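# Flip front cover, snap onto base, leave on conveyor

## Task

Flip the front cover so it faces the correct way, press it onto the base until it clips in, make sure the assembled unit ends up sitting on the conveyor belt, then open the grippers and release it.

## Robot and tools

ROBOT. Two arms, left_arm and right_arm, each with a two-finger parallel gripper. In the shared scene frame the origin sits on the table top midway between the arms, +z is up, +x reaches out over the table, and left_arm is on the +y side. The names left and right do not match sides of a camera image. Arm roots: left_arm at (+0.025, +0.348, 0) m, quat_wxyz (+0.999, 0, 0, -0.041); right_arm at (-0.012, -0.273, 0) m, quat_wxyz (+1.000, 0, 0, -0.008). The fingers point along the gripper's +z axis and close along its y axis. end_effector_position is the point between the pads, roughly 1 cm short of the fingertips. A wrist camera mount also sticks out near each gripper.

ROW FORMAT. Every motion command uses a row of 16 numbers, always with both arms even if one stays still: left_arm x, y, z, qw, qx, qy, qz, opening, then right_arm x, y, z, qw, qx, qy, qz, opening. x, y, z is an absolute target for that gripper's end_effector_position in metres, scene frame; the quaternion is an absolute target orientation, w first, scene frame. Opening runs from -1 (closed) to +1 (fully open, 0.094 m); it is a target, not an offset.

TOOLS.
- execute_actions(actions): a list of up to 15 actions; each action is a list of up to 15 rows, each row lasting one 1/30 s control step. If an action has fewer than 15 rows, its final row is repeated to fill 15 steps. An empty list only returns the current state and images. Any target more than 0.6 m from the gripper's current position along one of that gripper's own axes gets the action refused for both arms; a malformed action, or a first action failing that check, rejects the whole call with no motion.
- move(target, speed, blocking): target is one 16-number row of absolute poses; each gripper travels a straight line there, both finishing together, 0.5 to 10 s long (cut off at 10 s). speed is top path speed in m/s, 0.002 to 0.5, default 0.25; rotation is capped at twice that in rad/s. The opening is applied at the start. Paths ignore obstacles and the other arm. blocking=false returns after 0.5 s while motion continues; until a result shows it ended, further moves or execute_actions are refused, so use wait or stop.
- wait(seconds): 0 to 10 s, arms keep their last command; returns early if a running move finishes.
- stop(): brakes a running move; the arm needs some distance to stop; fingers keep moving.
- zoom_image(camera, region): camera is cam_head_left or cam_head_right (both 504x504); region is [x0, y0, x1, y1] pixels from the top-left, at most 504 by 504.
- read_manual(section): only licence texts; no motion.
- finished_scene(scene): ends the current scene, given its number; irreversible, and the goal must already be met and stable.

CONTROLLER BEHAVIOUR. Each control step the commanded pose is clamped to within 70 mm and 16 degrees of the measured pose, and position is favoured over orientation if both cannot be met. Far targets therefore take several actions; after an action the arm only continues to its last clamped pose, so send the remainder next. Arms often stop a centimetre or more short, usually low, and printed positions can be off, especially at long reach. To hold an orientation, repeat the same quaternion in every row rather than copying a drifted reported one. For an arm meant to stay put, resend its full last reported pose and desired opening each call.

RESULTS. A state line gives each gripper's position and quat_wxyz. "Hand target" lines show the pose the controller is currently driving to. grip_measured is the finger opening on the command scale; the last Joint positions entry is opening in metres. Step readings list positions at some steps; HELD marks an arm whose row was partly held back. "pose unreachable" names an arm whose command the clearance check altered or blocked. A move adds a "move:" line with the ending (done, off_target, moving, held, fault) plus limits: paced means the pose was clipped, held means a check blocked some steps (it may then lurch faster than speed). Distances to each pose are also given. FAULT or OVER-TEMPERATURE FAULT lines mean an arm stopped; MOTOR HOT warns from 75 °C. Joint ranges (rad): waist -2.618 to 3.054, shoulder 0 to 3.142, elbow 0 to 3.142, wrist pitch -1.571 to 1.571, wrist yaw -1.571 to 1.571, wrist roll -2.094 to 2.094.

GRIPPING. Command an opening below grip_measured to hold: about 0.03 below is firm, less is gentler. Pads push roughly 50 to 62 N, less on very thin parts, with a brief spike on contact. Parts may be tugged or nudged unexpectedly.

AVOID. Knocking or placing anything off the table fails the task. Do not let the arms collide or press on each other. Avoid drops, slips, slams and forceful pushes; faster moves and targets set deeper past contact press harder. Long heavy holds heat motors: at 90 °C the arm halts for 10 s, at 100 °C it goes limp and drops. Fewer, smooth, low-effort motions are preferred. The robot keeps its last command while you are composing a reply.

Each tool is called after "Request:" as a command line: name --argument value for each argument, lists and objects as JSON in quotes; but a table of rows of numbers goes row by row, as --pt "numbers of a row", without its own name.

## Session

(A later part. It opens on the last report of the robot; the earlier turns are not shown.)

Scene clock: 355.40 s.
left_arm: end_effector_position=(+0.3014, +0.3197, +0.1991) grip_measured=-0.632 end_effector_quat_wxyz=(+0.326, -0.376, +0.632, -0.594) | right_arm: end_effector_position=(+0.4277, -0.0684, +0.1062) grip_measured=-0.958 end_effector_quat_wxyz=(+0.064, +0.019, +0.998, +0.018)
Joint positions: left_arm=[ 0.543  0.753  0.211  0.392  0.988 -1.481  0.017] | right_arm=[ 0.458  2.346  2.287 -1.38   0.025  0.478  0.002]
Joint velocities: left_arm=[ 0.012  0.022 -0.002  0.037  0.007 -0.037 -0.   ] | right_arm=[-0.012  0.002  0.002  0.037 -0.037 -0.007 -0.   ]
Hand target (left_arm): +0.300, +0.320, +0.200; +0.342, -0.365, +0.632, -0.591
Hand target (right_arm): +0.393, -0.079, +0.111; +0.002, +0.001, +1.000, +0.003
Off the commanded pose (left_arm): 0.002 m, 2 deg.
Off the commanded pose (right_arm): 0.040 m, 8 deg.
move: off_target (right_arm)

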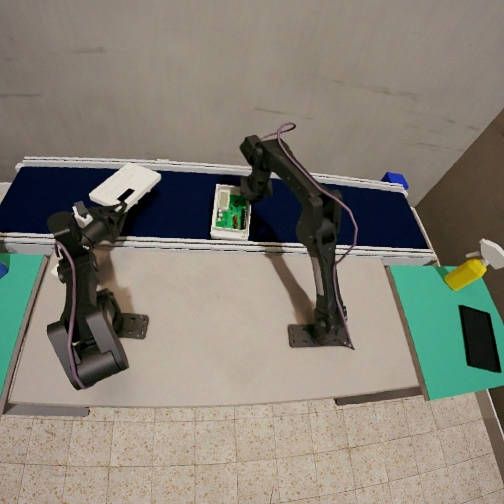

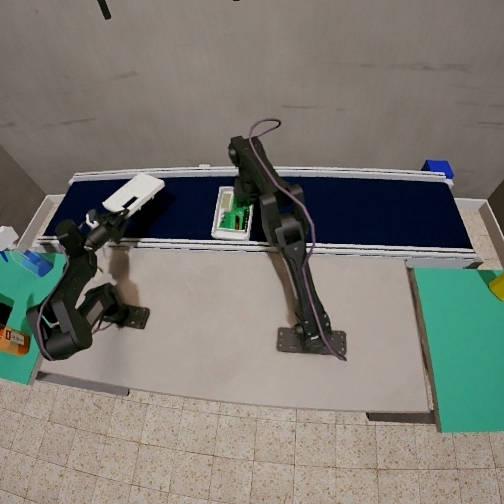

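Request:
move --target '[0.30,0.32,0.2,-0.342,0.365,-0.632,0.592,-0.75, 0.45,-0.16,0.09,0.03,0,1,0,-1]' --speed 0.06

Request:
move --target '[0.30,0.32,0.2,-0.342,0.365,-0.632,0.592,-0.75, 0.465,-0.16,0.055,0.03,0,1,0,-1]' --speed 0.03

Request:
move --target '[0.30,0.32,0.2,-0.342,0.365,-0.632,0.592,-0.75, 0.465,-0.16,0.055,0.03,0,1,0,-0.6]' --speed 0.03

Request:
move --target '[0.30,0.32,0.2,-0.342,0.365,-0.632,0.592,-0.75, 0.455,-0.16,0.115,0.03,0,1,0,-0.6]' --speed 0.06

Request:
move --target '[0.30,0.32,0.2,-0.342,0.365,-0.632,0.592,-0.75, 0.33,-0.10,0.11,0,0.707,0.707,0,-0.6]' --speed 0.25

Request:
zoom_image --camera "cam_head_left" --region '[200,160,335,260]'

Scene clock: 369.03 s.
left_arm: end_effector_position=(+0.3014, +0.3197, +0.1990) grip_measured=-0.632 end_effector_quat_wxyz=(+0.325, -0.377, +0.632, -0.594) | right_arm: end_effector_position=(+0.4519, -0.1590, +0.0920) grip_measured=-0.958 end_effector_quat_wxyz=(+0.039, +0.004, +0.999, -0.001)
Joint positions: left_arm=[ 0.543  0.753  0.211  0.392  0.988 -1.482  0.017] | right_arm=[ 0.262  2.376  2.287 -1.407  0.021  0.254  0.002]
Joint velocities: left_arm=[0.017 0.002 0.002 0.007 0.007 0.051 0.001] | right_arm=[-0.012 -0.002 -0.007  0.022 -0.051 -0.022 -0.001]
Hand target (left_arm): +0.300, +0.320, +0.200; +0.342, -0.365, +0.632, -0.592
Hand target (right_arm): +0.449, -0.160, +0.090; +0.030, +0.000, +1.000, +0.001
Off the commanded pose (left_arm): 0.002 m, 2 deg.
Off the commanded pose (right_arm): 0.003 m, 1 deg.
move: done

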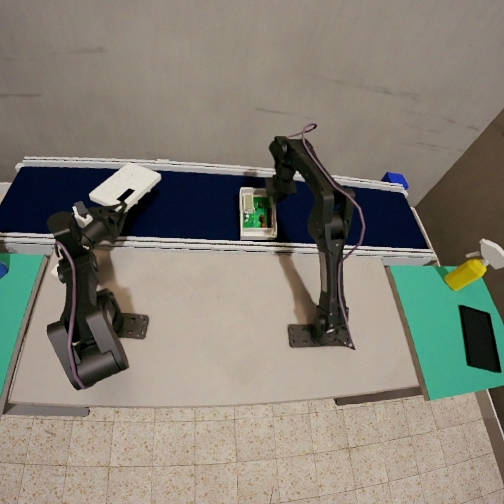

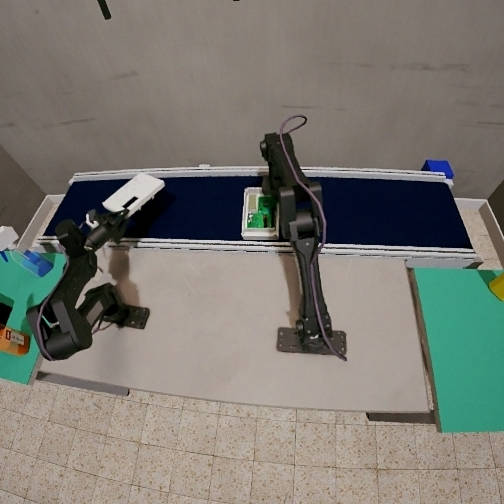

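Scene clock: 370.67 s.
left_arm: end_effector_position=(+0.3014, +0.3197, +0.1990) grip_measured=-0.632 end_effector_quat_wxyz=(+0.325, -0.377, +0.632, -0.594) | right_arm: end_effector_position=(+0.4598, -0.1579, +0.0607) grip_measured=-0.958 end_effector_quat_wxyz=(+0.026, +0.002, +1.000, -0.000)
Joint positions: left_arm=[ 0.543  0.753  0.211  0.392  0.988 -1.483  0.017] | right_arm=[ 0.258  2.445  2.287 -1.363  0.013  0.245  0.002]
Joint velocities: left_arm=[ 0.002 -0.002 -0.012 -0.037  0.007  0.051 -0.001] | right_arm=[ 0.007  0.002 -0.017 -0.007  0.051  0.037 -0.001]
Hand target (left_arm): +0.300, +0.320, +0.200; +0.342, -0.365, +0.632, -0.591
Hand target (right_arm): +0.465, -0.160, +0.055; +0.030, +0.000, +1.000, -0.000
Off the commanded pose (left_arm): 0.002 m, 2 deg.
Off the commanded pose (right_arm): 0.008 m, 1 deg.
move: done

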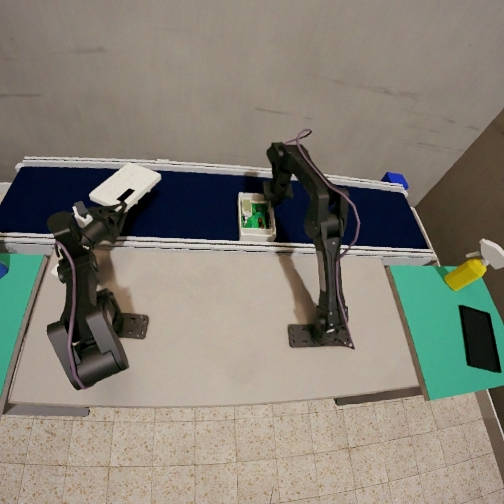

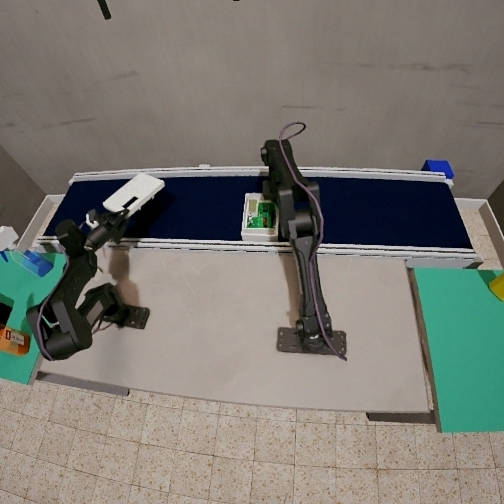

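Scene clock: 371.60 s.
left_arm: end_effector_position=(+0.3014, +0.3197, +0.1990) grip_measured=-0.632 end_effector_quat_wxyz=(+0.324, -0.377, +0.632, -0.595) | right_arm: end_effector_position=(+0.4608, -0.1577, +0.0607) grip_measured=-0.603 end_effector_quat_wxyz=(+0.028, +0.000, +1.000, +0.000)
Joint positions: left_arm=[ 0.543  0.753  0.211  0.392  0.988 -1.484  0.017] | right_arm=[ 0.258  2.445  2.287 -1.359  0.013  0.242  0.019]
Joint velocities: left_arm=[ 0.012  0.007 -0.012 -0.037  0.007  0.007  0.   ] | right_arm=[-0.017  0.002  0.017  0.007  0.007 -0.051 -0.   ]
Hand target (left_arm): +0.300, +0.320, +0.200; +0.341, -0.366, +0.632, -0.592
Hand target (right_arm): +0.465, -0.160, +0.055; +0.030, -0.000, +1.000, +0.000
Off the commanded pose (left_arm): 0.002 m, 2 deg.
Off the commanded pose (right_arm): 0.007 m, 0 deg.
move: done

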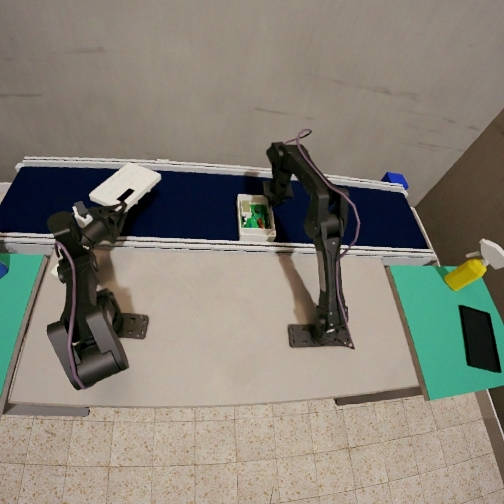

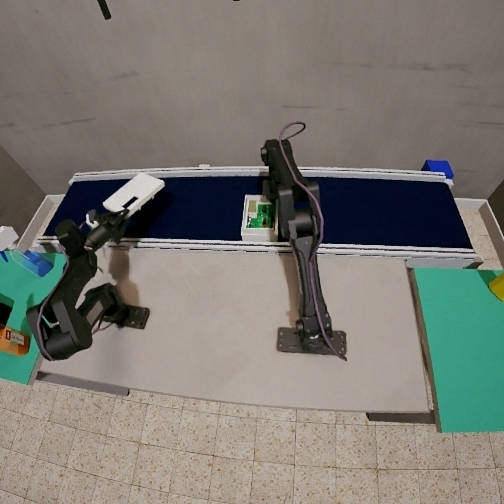

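Scene clock: 372.93 s.
left_arm: end_effector_position=(+0.3014, +0.3197, +0.1990) grip_measured=-0.632 end_effector_quat_wxyz=(+0.324, -0.377, +0.632, -0.595) | right_arm: end_effector_position=(+0.4546, -0.1592, +0.1108) grip_measured=-0.603 end_effector_quat_wxyz=(+0.034, +0.000, +0.999, +0.001)
Joint positions: left_arm=[ 0.543  0.753  0.211  0.392  0.988 -1.484  0.017] | right_arm=[ 0.258  2.445  2.488 -1.549  0.013  0.242  0.019]
Joint velocities: left_arm=[-0.012  0.002 -0.012 -0.007 -0.051  0.037  0.   ] | right_arm=[-0.017 -0.012  0.022 -0.051 -0.007 -0.022 -0.001]
Hand target (left_arm): +0.300, +0.320, +0.200; +0.342, -0.365, +0.632, -0.591
Hand target (right_arm): +0.455, -0.160, +0.115; +0.036, -0.000, +0.999, +0.002
Off the commanded pose (left_arm): 0.002 m, 2 deg.
Off the commanded pose (right_arm): 0.004 m, 0 deg.
joint sent to its limit (right arm) — the command would take joint 4 (wrist pitch) past its lower limit, so that joint was sent only as far as its limit.
move: done

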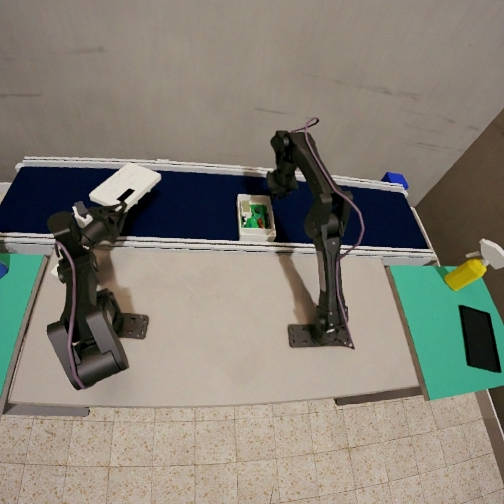

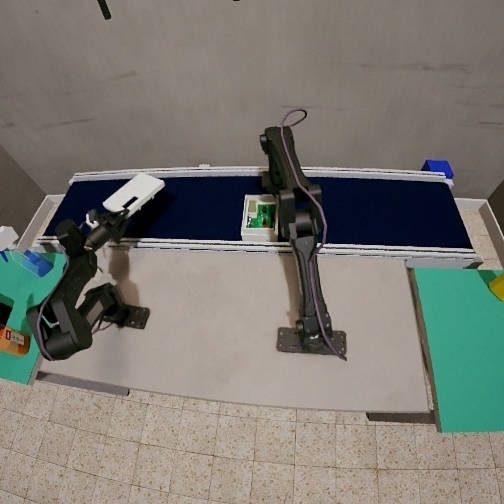

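Scene clock: 376.67 s.
left_arm: end_effector_position=(+0.3014, +0.3197, +0.1990) grip_measured=-0.632 end_effector_quat_wxyz=(+0.324, -0.378, +0.631, -0.595) | right_arm: end_effector_position=(+0.3340, -0.0995, +0.1054) grip_measured=-0.603 end_effector_quat_wxyz=(-0.003, +0.706, +0.708, -0.007)
Joint positions: left_arm=[ 0.543  0.753  0.211  0.392  0.988 -1.486  0.017] | right_arm=[ 0.477  2.038  1.796 -1.343 -0.001  2.03   0.019]
Joint velocities: left_arm=[ 0.002  0.012  0.002  0.007  0.037 -0.007 -0.001] | right_arm=[-0.007 -0.022  0.002 -0.022 -0.007 -0.007 -0.001]
Hand target (left_arm): +0.300, +0.320, +0.200; +0.342, -0.365, +0.632, -0.591
Hand target (right_arm): +0.330, -0.099, +0.110; +0.001, +0.707, +0.707, -0.001
Off the commanded pose (left_arm): 0.002 m, 3 deg.
Off the commanded pose (right_arm): 0.006 m, 1 deg.
move: off_target (left_arm)

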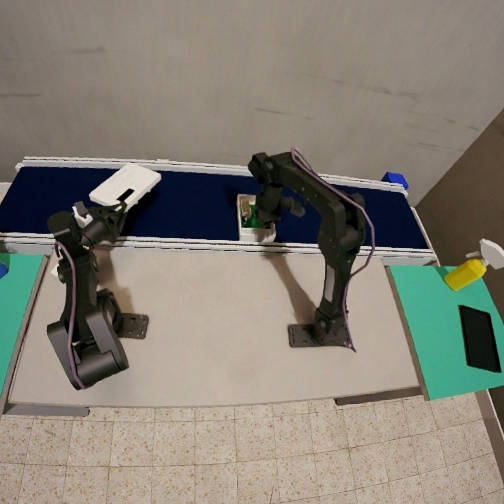

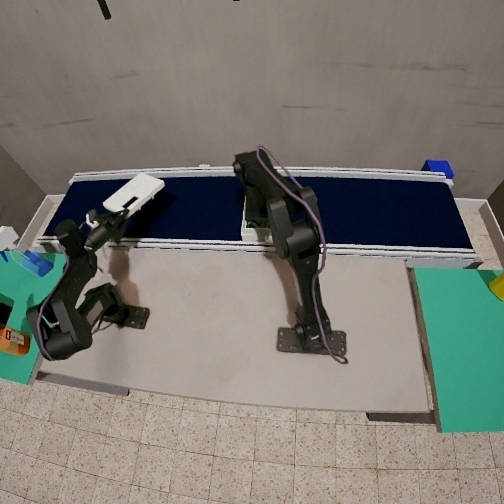

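Region (200, 160, 335, 260) of cam_head_left's 504x504 image, scaled by 3.733, with more detail than that image has; it fills the top 373 rows of this view, and the rest is white.

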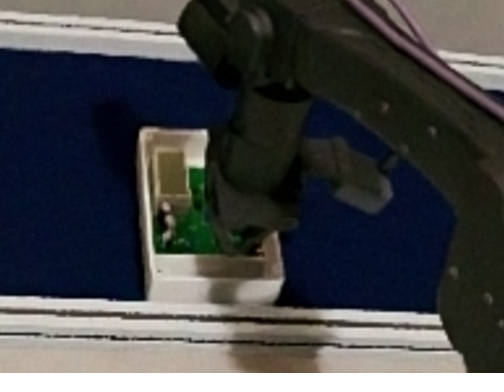

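Request:
move --target '[0.30,0.32,0.2,-0.342,0.365,-0.632,0.592,-0.75, 0.325,-0.09,0.072,0,0.707,0.707,0,-0.55]' --speed 0.04

Request:
zoom_image --camera "cam_head_left" --region '[200,160,335,260]'

Scene clock: 383.00 s.
left_arm: end_effector_position=(+0.3014, +0.3197, +0.1990) grip_measured=-0.632 end_effector_quat_wxyz=(+0.324, -0.378, +0.631, -0.595) | right_arm: end_effector_position=(+0.3289, -0.0907, +0.0700) grip_measured=-0.553 end_effector_quat_wxyz=(-0.002, +0.707, +0.707, -0.003)
Joint positions: left_arm=[ 0.543  0.753  0.211  0.392  0.988 -1.486  0.017] | right_arm=[ 0.503  2.038  1.655 -1.194 -0.002  2.058  0.021]
Joint velocities: left_arm=[-0.002 -0.017 -0.012  0.051 -0.095 -0.007  0.001] | right_arm=[ 0.007  0.002 -0.002  0.007 -0.007  0.022 -0.001]
Hand target (left_arm): +0.300, +0.320, +0.200; +0.342, -0.365, +0.632, -0.591
Hand target (right_arm): +0.325, -0.090, +0.072; -0.000, +0.707, +0.707, -0.000
Off the commanded pose (left_arm): 0.002 m, 3 deg.
Off the commanded pose (right_arm): 0.004 m, 0 deg.
move: off_target (left_arm)

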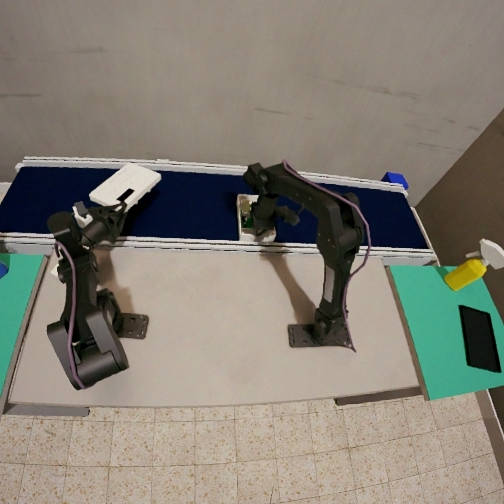

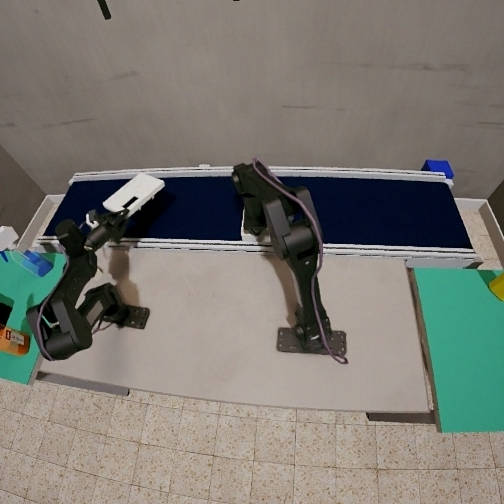

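Region (200, 160, 335, 260) of cam_head_left's 504x504 image, scaled by 3.733, with more detail than that image has; it fills the top 373 rows of this view, and the rest is white.

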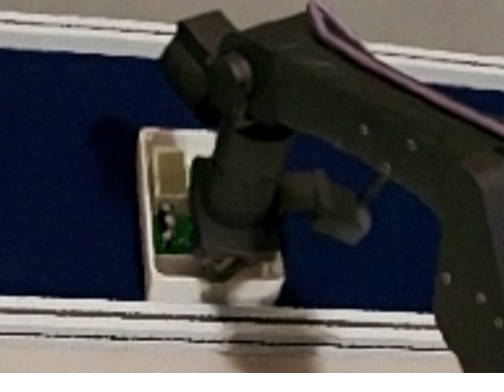

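Request:
move --target '[0.30,0.32,0.2,-0.342,0.365,-0.632,0.592,-0.75, 0.317,-0.09,0.072,0,0.707,0.707,0,-0.55]' --speed 0.03

Request:
move --target '[0.30,0.32,0.2,-0.342,0.365,-0.632,0.592,-0.75, 0.317,-0.09,0.05,0,0.707,0.707,0,-0.55]' --speed 0.03

Request:
move --target '[0.30,0.32,0.2,-0.342,0.365,-0.632,0.592,-0.75, 0.317,-0.09,0.05,0,0.707,0.707,0,-1]' --speed 0.03

Request:
move --target '[0.30,0.32,0.2,-0.342,0.365,-0.632,0.592,-0.75, 0.345,-0.09,0.085,0,0.707,0.707,0,-1]' --speed 0.04

Request:
zoom_image --camera "cam_head_left" --region '[200,160,335,260]'

Scene clock: 392.97 s.
left_arm: end_effector_position=(+0.3014, +0.3197, +0.1990) grip_measured=-0.632 end_effector_quat_wxyz=(+0.324, -0.378, +0.631, -0.595) | right_arm: end_effector_position=(+0.3212, -0.0904, +0.0678) grip_measured=-0.553 end_effector_quat_wxyz=(-0.003, +0.707, +0.707, -0.005)
Joint positions: left_arm=[ 0.543  0.753  0.211  0.392  0.988 -1.487  0.017] | right_arm=[ 0.513  2.019  1.618 -1.181 -0.002  2.069  0.021]
Joint velocities: left_arm=[-0.012 -0.002  0.012 -0.066  0.007  0.139 -0.001] | right_arm=[-0.007 -0.012  0.002 -0.066  0.022  0.037 -0.   ]
Hand target (left_arm): +0.300, +0.320, +0.200; +0.341, -0.366, +0.632, -0.592
Hand target (right_arm): +0.317, -0.090, +0.072; -0.000, +0.707, +0.707, -0.000
Off the commanded pose (left_arm): 0.002 m, 3 deg.
Off the commanded pose (right_arm): 0.006 m, 1 deg.
move: off_target (left_arm)

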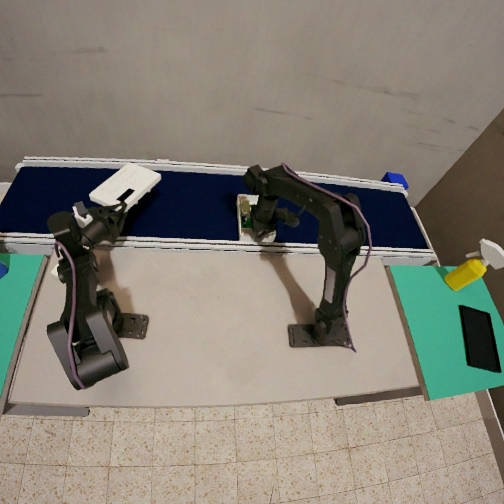

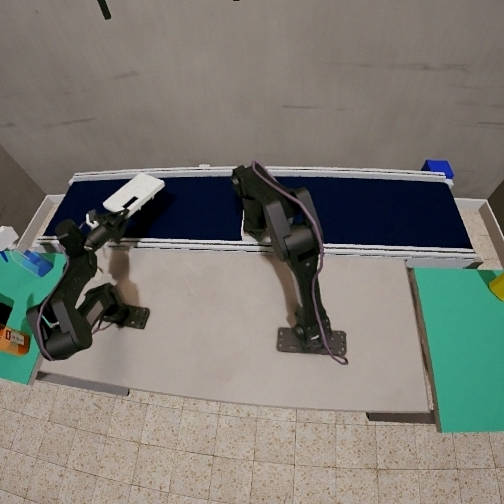

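Scene clock: 394.00 s.
left_arm: end_effector_position=(+0.3014, +0.3197, +0.1990) grip_measured=-0.632 end_effector_quat_wxyz=(+0.323, -0.378, +0.631, -0.595) | right_arm: end_effector_position=(+0.3213, -0.0903, +0.0517) grip_measured=-0.553 end_effector_quat_wxyz=(-0.001, +0.707, +0.707, +0.002)
Joint positions: left_arm=[ 0.543  0.753  0.211  0.392  0.988 -1.487  0.017] | right_arm=[ 0.513  2.019  1.552 -1.102 -0.003  2.069  0.021]
Joint velocities: left_arm=[ 0.007 -0.022  0.017  0.022 -0.007  0.007 -0.001] | right_arm=[-0.002 -0.002  0.007  0.051 -0.007 -0.051 -0.   ]
Hand target (left_arm): +0.300, +0.320, +0.200; +0.342, -0.365, +0.632, -0.591
Hand target (right_arm): +0.317, -0.090, +0.050; -0.000, +0.707, +0.707, -0.000
Off the commanded pose (left_arm): 0.002 m, 3 deg.
Off the commanded pose (right_arm): 0.005 m, 0 deg.
move: off_target (left_arm)

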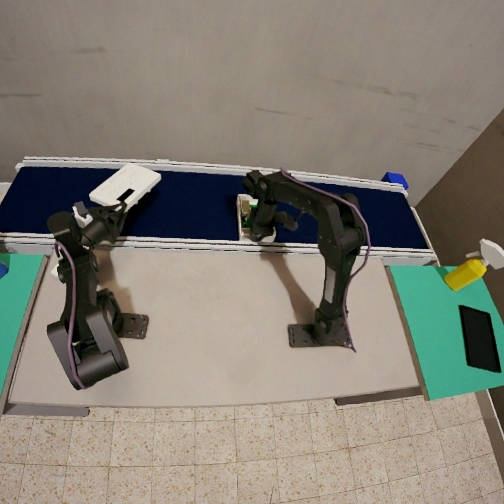

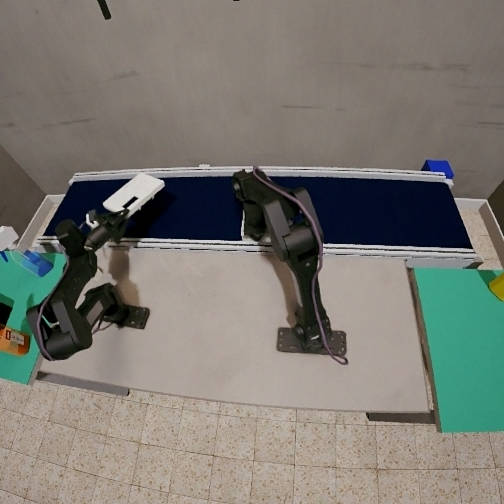

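Scene clock: 395.00 s.
left_arm: end_effector_position=(+0.3014, +0.3197, +0.1990) grip_measured=-0.632 end_effector_quat_wxyz=(+0.323, -0.378, +0.631, -0.595) | right_arm: end_effector_position=(+0.3220, -0.0894, +0.0517) grip_measured=-0.958 end_effector_quat_wxyz=(-0.002, +0.707, +0.707, +0.004)
Joint positions: left_arm=[ 0.543  0.753  0.211  0.392  0.988 -1.487  0.017] | right_arm=[ 0.513  2.019  1.552 -1.098 -0.005  2.068  0.002]
Joint velocities: left_arm=[-0.002 -0.012  0.012  0.051  0.022  0.037  0.   ] | right_arm=[-0.007 -0.002  0.007  0.007 -0.081  0.022 -0.   ]
Hand target (left_arm): +0.300, +0.320, +0.200; +0.342, -0.365, +0.632, -0.591
Hand target (right_arm): +0.317, -0.090, +0.050; -0.000, +0.707, +0.707, -0.000
Off the commanded pose (left_arm): 0.002 m, 3 deg.
Off the commanded pose (right_arm): 0.005 m, 0 deg.
move: off_target (left_arm)

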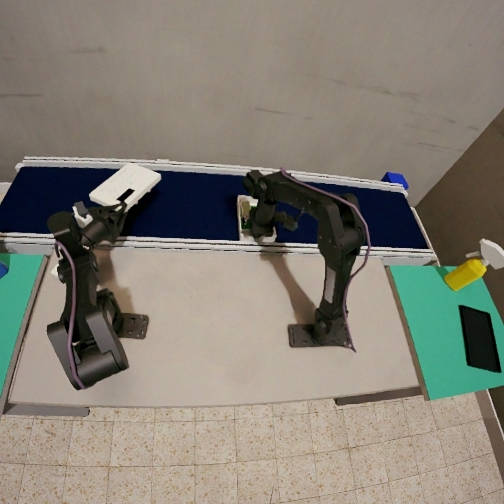

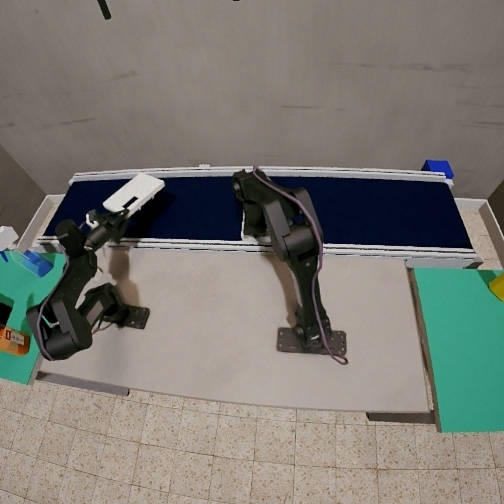

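Scene clock: 396.53 s.
left_arm: end_effector_position=(+0.3014, +0.3197, +0.1990) grip_measured=-0.632 end_effector_quat_wxyz=(+0.323, -0.378, +0.631, -0.595) | right_arm: end_effector_position=(+0.3355, -0.0893, +0.0763) grip_measured=-0.958 end_effector_quat_wxyz=(-0.010, +0.707, +0.707, -0.011)
Joint positions: left_arm=[ 0.543  0.753  0.211  0.392  0.988 -1.488  0.017] | right_arm=[ 0.493  2.082  1.745 -1.261 -0.012  2.048  0.002]
Joint velocities: left_arm=[ 0.012 -0.002 -0.012 -0.007 -0.037 -0.007 -0.   ] | right_arm=[ 0.002  0.002  0.002  0.007 -0.11  -0.022  0.001]
Hand target (left_arm): +0.300, +0.320, +0.200; +0.342, -0.365, +0.632, -0.591
Hand target (right_arm): +0.345, -0.090, +0.085; +0.000, +0.707, +0.707, +0.000
Off the commanded pose (left_arm): 0.002 m, 3 deg.
Off the commanded pose (right_arm): 0.013 m, 2 deg.
move: off_target (left_arm, right_arm)

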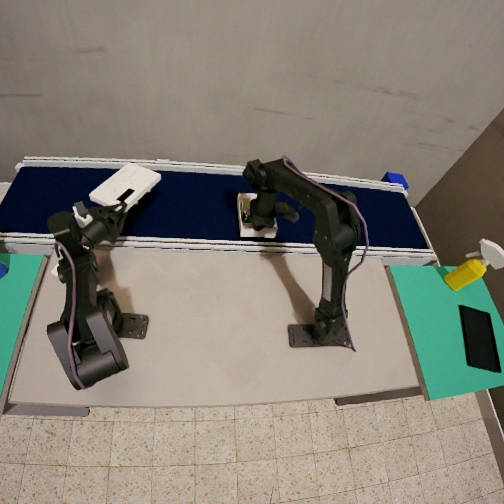

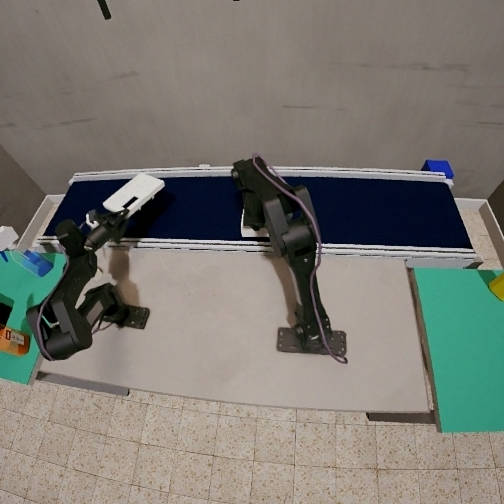

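Region (200, 160, 335, 260) of cam_head_left's 504x504 image, scaled by 3.733, with more detail than that image has; it fills the top 373 rows of this view, and the rest is white.

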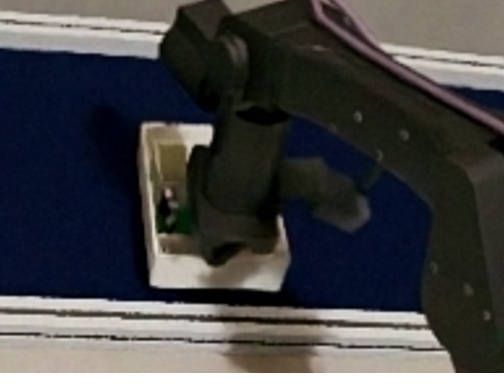

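Request:
move --target '[0.30,0.32,0.2,-0.342,0.365,-0.632,0.592,-0.75, 0.415,-0.06,0.085,0,0,1,0,-1]' --speed 0.2

Request:
move --target '[0.30,0.32,0.2,-0.342,0.365,-0.632,0.592,-0.75, 0.415,-0.06,0.054,0,0,1,0,-1]' --speed 0.03

Request:
move --target '[0.30,0.32,0.2,-0.342,0.365,-0.632,0.592,-0.75, 0.415,-0.06,0.054,0,0,1,0,-0.6]' --speed 0.03

Request:
move --target '[0.30,0.32,0.2,-0.342,0.365,-0.632,0.592,-0.75, 0.41,-0.065,0.11,0.02,0,1,0,-0.6]' --speed 0.06

Request:
move --target '[0.36,0.11,0.15,0,0,-0.73,0.683,-0.75, 0.36,-0.2,0.12,0,0,1,0,-1]' --speed 0.12

Request:
zoom_image --camera "cam_head_left" --region '[150,150,300,250]'

Request:
zoom_image --camera "cam_head_right" --region '[150,150,300,250]'

Scene clock: 412.83 s.
left_arm: end_effector_position=(+0.3014, +0.3197, +0.1990) grip_measured=-0.632 end_effector_quat_wxyz=(+0.323, -0.379, +0.631, -0.595) | right_arm: end_effector_position=(+0.4102, -0.0605, +0.0760) grip_measured=-0.958 end_effector_quat_wxyz=(-0.009, +0.001, +1.000, -0.009)
Joint positions: left_arm=[ 0.543  0.753  0.211  0.392  0.988 -1.489  0.017] | right_arm=[ 0.482  2.503  2.456 -1.549  0.008  0.468  0.002]
Joint velocities: left_arm=[ 0.002 -0.012 -0.017 -0.022 -0.051 -0.066 -0.   ] | right_arm=[-0.017  0.002 -0.002 -0.081 -0.037 -0.037 -0.001]
Hand target (left_arm): +0.300, +0.320, +0.200; +0.341, -0.366, +0.632, -0.592
Hand target (right_arm): +0.416, -0.060, +0.085; +0.001, -0.000, +1.000, +0.000
Off the commanded pose (left_arm): 0.002 m, 3 deg.
Off the commanded pose (right_arm): 0.010 m, 2 deg.
move: off_target (left_arm)

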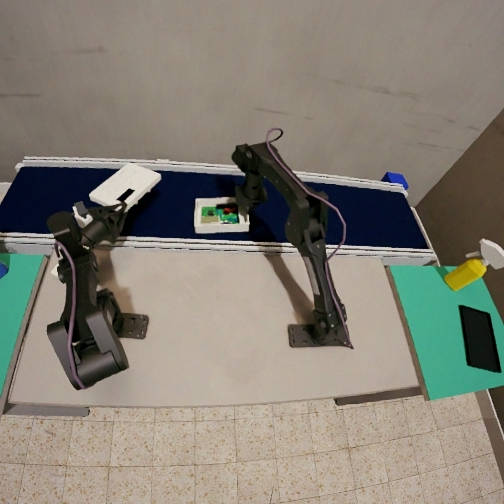

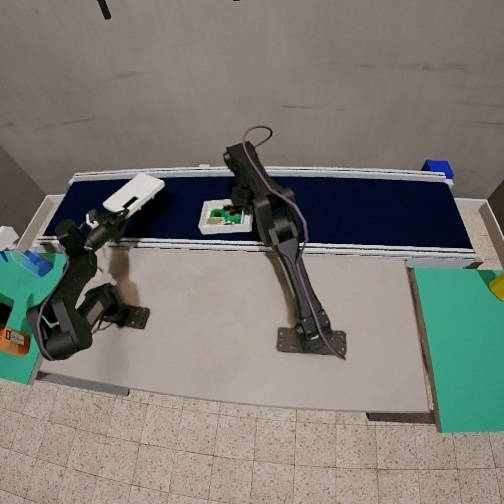

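Scene clock: 413.87 s.
left_arm: end_effector_position=(+0.3014, +0.3197, +0.1990) grip_measured=-0.632 end_effector_quat_wxyz=(+0.323, -0.379, +0.631, -0.596) | right_arm: end_effector_position=(+0.4106, -0.0600, +0.0527) grip_measured=-0.958 end_effector_quat_wxyz=(-0.010, -0.001, +1.000, -0.009)
Joint positions: left_arm=[ 0.543  0.753  0.211  0.392  0.988 -1.49   0.017] | right_arm=[ 0.482  2.485  2.33  -1.442  0.006  0.466  0.002]
Joint velocities: left_arm=[-0.012 -0.017 -0.007  0.007  0.022 -0.022  0.   ] | right_arm=[-0.007 -0.022 -0.022 -0.037 -0.095  0.007 -0.   ]
Hand target (left_arm): +0.300, +0.320, +0.200; +0.342, -0.365, +0.632, -0.591
Hand target (right_arm): +0.415, -0.060, +0.054; -0.001, -0.000, +1.000, -0.000
Off the commanded pose (left_arm): 0.002 m, 3 deg.
Off the commanded pose (right_arm): 0.005 m, 2 deg.
move: off_target (left_arm)

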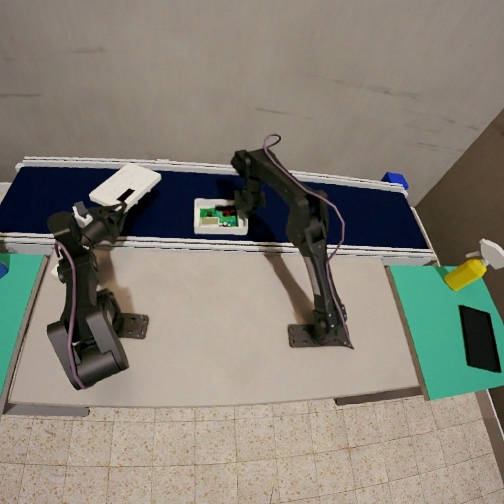

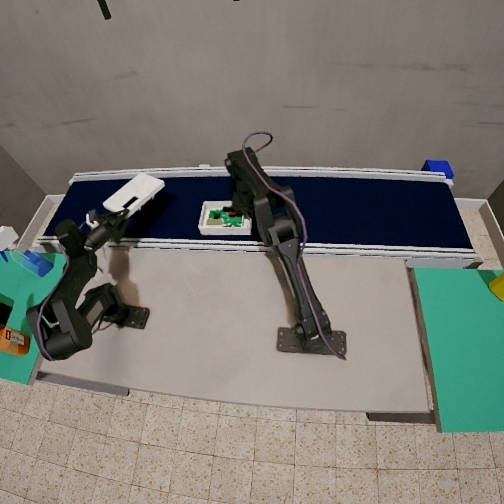

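Scene clock: 414.90 s.
left_arm: end_effector_position=(+0.3014, +0.3197, +0.1989) grip_measured=-0.632 end_effector_quat_wxyz=(+0.322, -0.379, +0.630, -0.596) | right_arm: end_effector_position=(+0.4139, -0.0574, +0.0526) grip_measured=-0.603 end_effector_quat_wxyz=(-0.004, -0.001, +1.000, -0.003)
Joint positions: left_arm=[ 0.543  0.753  0.211  0.391  0.988 -1.49   0.017] | right_arm=[ 0.482  2.485  2.33  -1.425  0.002  0.466  0.019]
Joint velocities: left_arm=[ 0.012 -0.007  0.002 -0.051 -0.007 -0.051 -0.   ] | right_arm=[-0.012 -0.012 -0.017  0.022 -0.066 -0.081 -0.   ]
Hand target (left_arm): +0.300, +0.320, +0.200; +0.341, -0.366, +0.632, -0.591
Hand target (right_arm): +0.415, -0.060, +0.054; -0.000, -0.000, +1.000, +0.000
Off the commanded pose (left_arm): 0.002 m, 3 deg.
Off the commanded pose (right_arm): 0.003 m, 1 deg.
move: off_target (left_arm)

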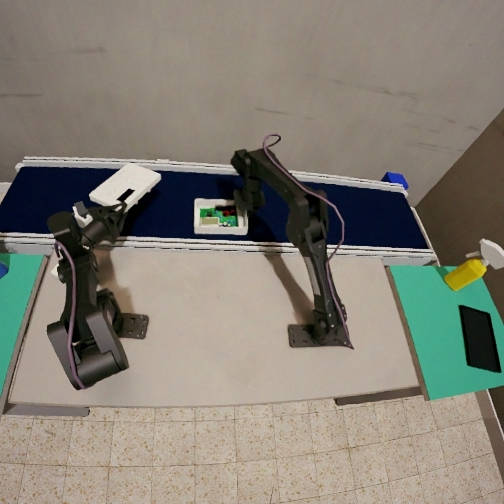

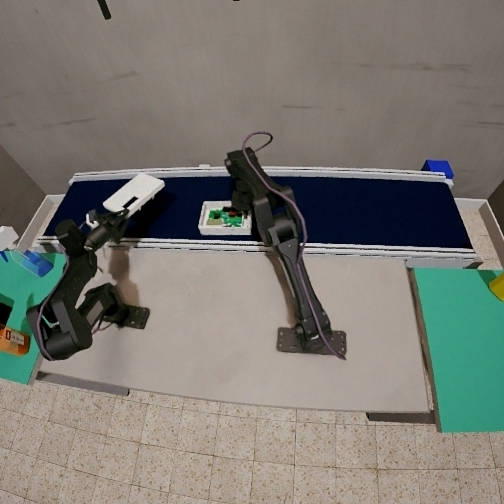

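Scene clock: 416.33 s.
left_arm: end_effector_position=(+0.3014, +0.3197, +0.1990) grip_measured=-0.632 end_effector_quat_wxyz=(+0.322, -0.379, +0.630, -0.596) | right_arm: end_effector_position=(+0.4063, -0.0625, +0.0918) grip_measured=-0.603 end_effector_quat_wxyz=(+0.001, -0.001, +1.000, -0.004)
Joint positions: left_arm=[ 0.543  0.753  0.211  0.392  0.988 -1.491  0.017] | right_arm=[ 0.482  2.445  2.413 -1.541  0.008  0.466  0.019]
Joint velocities: left_arm=[ 0.007 -0.007 -0.007  0.007  0.007 -0.007  0.001] | right_arm=[ 0.002  0.002 -0.012 -0.037 -0.007  0.007  0.   ]
Hand target (left_arm): +0.300, +0.320, +0.200; +0.342, -0.365, +0.632, -0.591
Hand target (right_arm): +0.410, -0.065, +0.110; +0.020, -0.000, +1.000, +0.000
Off the commanded pose (left_arm): 0.002 m, 3 deg.
Off the commanded pose (right_arm): 0.019 m, 2 deg.
move: off_target (left_arm, right_arm)

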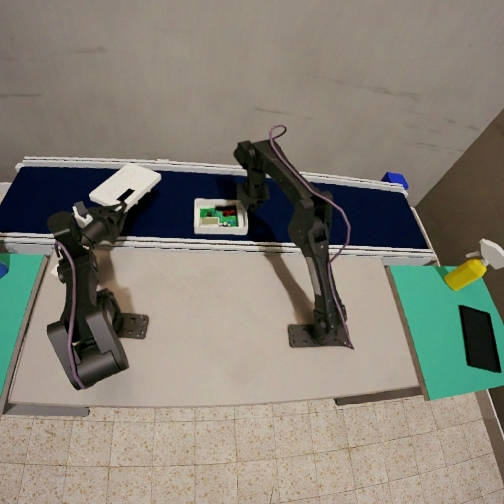

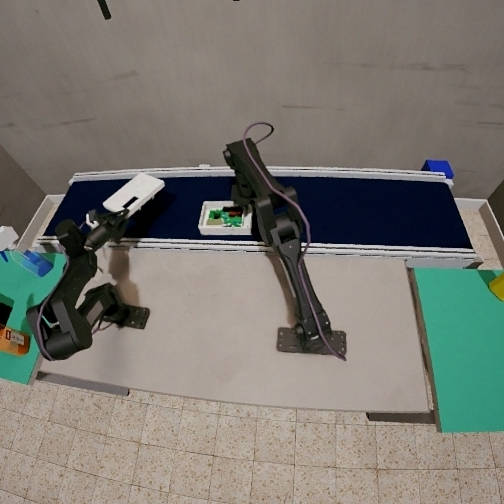

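Scene clock: 421.20 s.
left_arm: end_effector_position=(+0.3605, +0.1129, +0.1429) grip_measured=-0.632 end_effector_quat_wxyz=(-0.001, -0.023, +0.731, -0.682) | right_arm: end_effector_position=(+0.3591, -0.1975, +0.1150) grip_measured=-0.979 end_effector_quat_wxyz=(-0.012, +0.000, +1.000, -0.003)
Joint positions: left_arm=[-0.092  1.892  0.794  0.766  1.355 -1.279  0.017] | right_arm=[ 0.214  2.014  1.799 -1.38   0.001  0.2    0.001]
Joint velocities: left_arm=[ 0.007 -0.007 -0.002 -0.081  0.037  0.022  0.001] | right_arm=[ 0.007 -0.012 -0.007 -0.051  0.095 -0.007 -0.001]
Hand target (left_arm): +0.361, +0.110, +0.148; +0.002, +0.000, +0.728, -0.685
Hand target (right_arm): +0.358, -0.199, +0.120; -0.000, +0.000, +1.000, +0.001
Off the commanded pose (left_arm): 0.008 m, 3 deg.
Off the commanded pose (right_arm): 0.006 m, 1 deg.
move: off_target (left_arm)

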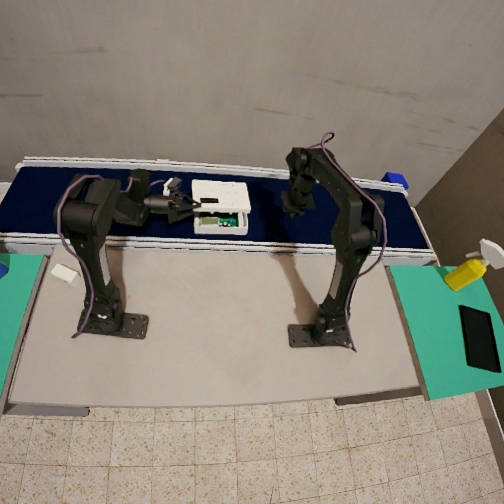

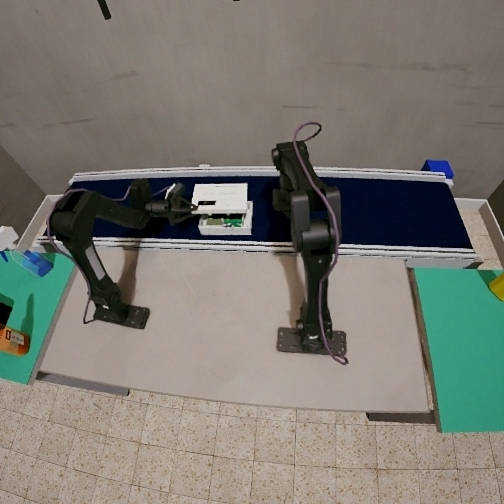

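Region (150, 150, 300, 250) of cam_head_left's 504x504 image, scaled by 3.360, with more detail than that image has.

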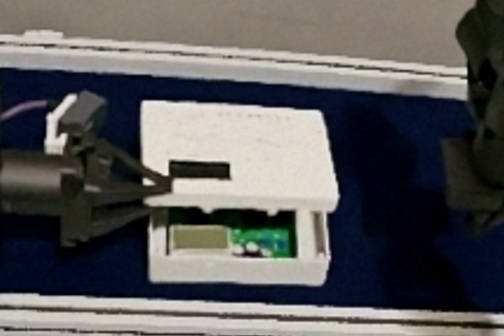

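Region (150, 150, 300, 250) of cam_head_right's 504x504 image, scaled by 3.360, with more detail than that image has.

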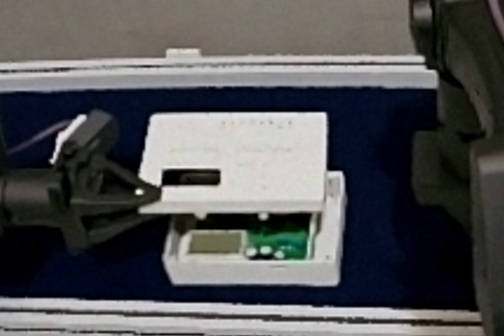

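Request:
move --target '[0.36,0.106,0.105,0,0,-0.755,0.656,-0.75, 0.36,-0.2,0.12,0,0,1,0,-1]' --speed 0.04

Request:
zoom_image --camera "cam_head_left" --region '[170,170,275,240]'

Request:
zoom_image --camera "cam_head_right" --region '[170,170,275,240]'

Scene clock: 428.93 s.
left_arm: end_effector_position=(+0.3564, +0.1096, +0.1023) grip_measured=-0.632 end_effector_quat_wxyz=(-0.006, -0.018, +0.755, -0.656) | right_arm: end_effector_position=(+0.3592, -0.1975, +0.1150) grip_measured=-0.979 end_effector_quat_wxyz=(-0.012, -0.001, +1.000, -0.003)
Joint positions: left_arm=[-0.107  1.952  0.819  0.525  1.324 -1.011  0.017] | right_arm=[ 0.214  2.014  1.799 -1.38   0.001  0.198  0.001]
Joint velocities: left_arm=[-0.012  0.017  0.022 -0.139 -0.007  0.066  0.   ] | right_arm=[ 0.002 -0.007 -0.007 -0.007  0.037  0.037  0.   ]
Hand target (left_arm): +0.359, +0.106, +0.105; +0.000, -0.001, +0.754, -0.657
Hand target (right_arm): +0.360, -0.200, +0.120; -0.000, -0.000, +1.000, +0.000
Off the commanded pose (left_arm): 0.006 m, 2 deg.
Off the commanded pose (right_arm): 0.006 m, 1 deg.
move: done

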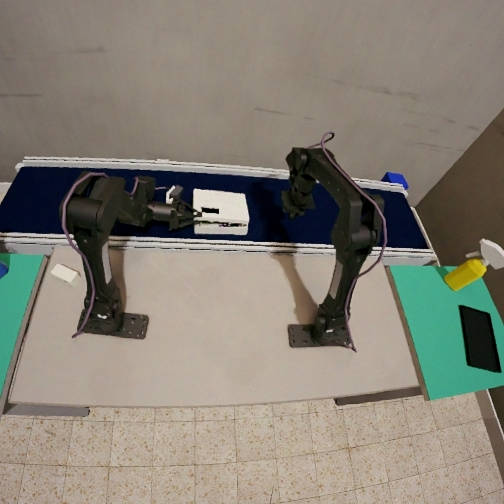

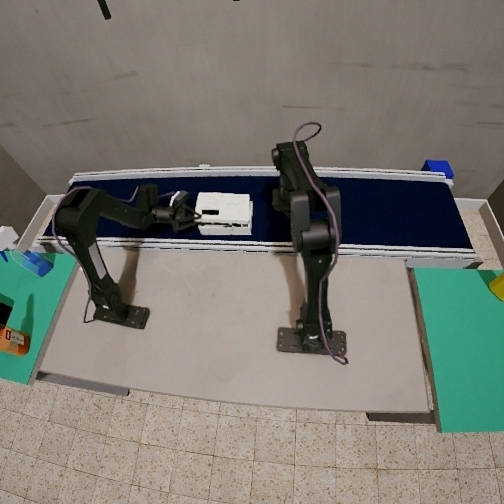

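Region (170, 170, 275, 240) of cam_head_left's 504x504 image, scaled by 4.800, with more detail than that image has.

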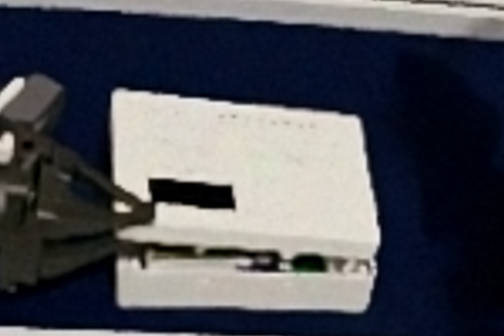

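Region (170, 170, 275, 240) of cam_head_right's 504x504 image, scaled by 4.800, with more detail than that image has.

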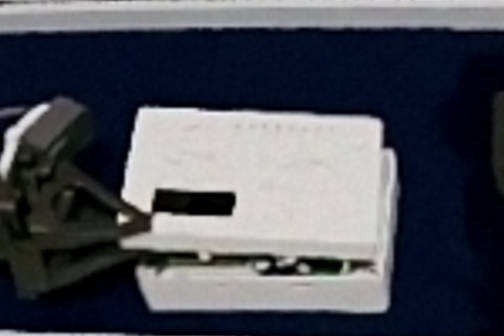

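Request:
move --target '[0.362,0.104,0.09,0,0,-0.755,0.656,-0.75, 0.36,-0.2,0.12,0,0,1,0,-1]' --speed 0.02

Request:
zoom_image --camera "cam_head_left" --region '[170,170,275,240]'

Request:
zoom_image --camera "cam_head_right" --region '[170,170,275,240]'

Scene clock: 435.87 s.
left_arm: end_effector_position=(+0.3580, +0.1094, +0.0905) grip_measured=-0.632 end_effector_quat_wxyz=(+0.001, -0.010, +0.756, -0.655) | right_arm: end_effector_position=(+0.3592, -0.1975, +0.1150) grip_measured=-0.979 end_effector_quat_wxyz=(-0.012, -0.001, +1.000, -0.003)
Joint positions: left_arm=[-0.107  1.994  0.82   0.557  1.322 -0.981  0.017] | right_arm=[ 0.214  2.014  1.799 -1.38   0.001  0.198  0.001]
Joint velocities: left_arm=[ 0.002  0.012 -0.017  0.022 -0.066 -0.007 -0.   ] | right_arm=[ 0.002  0.002  0.002 -0.007 -0.007  0.007 -0.   ]
Hand target (left_arm): +0.362, +0.104, +0.090; +0.000, -0.000, +0.755, -0.656
Hand target (right_arm): +0.360, -0.200, +0.120; -0.000, -0.000, +1.000, -0.000
Off the commanded pose (left_arm): 0.007 m, 1 deg.
Off the commanded pose (right_arm): 0.006 m, 1 deg.
move: done

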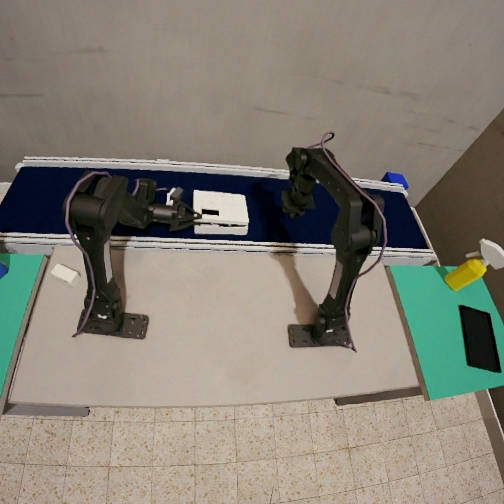

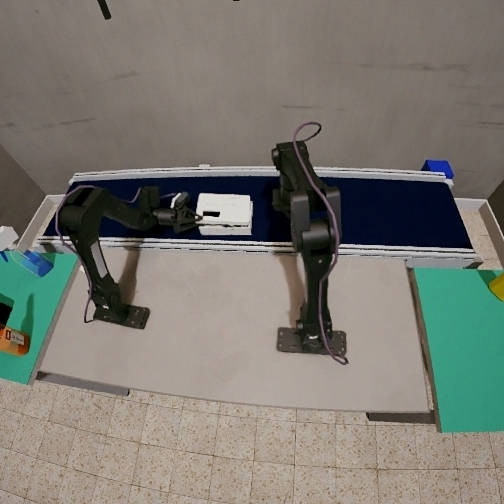

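Region (170, 170, 275, 240) of cam_head_left's 504x504 image, scaled by 4.800, with more detail than that image has.

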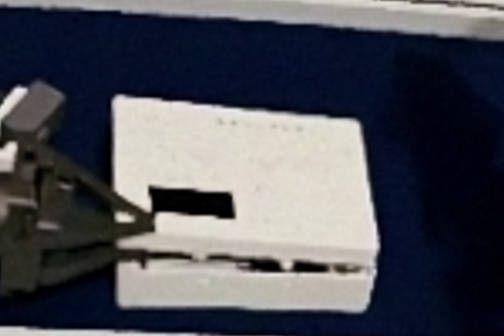

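Region (170, 170, 275, 240) of cam_head_right's 504x504 image, scaled by 4.800, with more detail than that image has.

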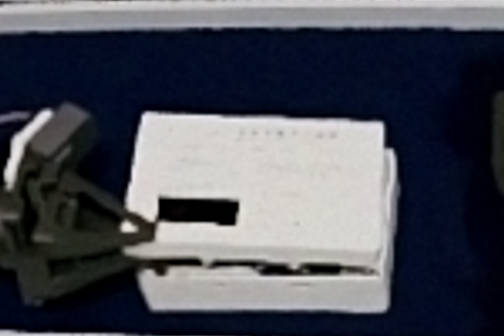

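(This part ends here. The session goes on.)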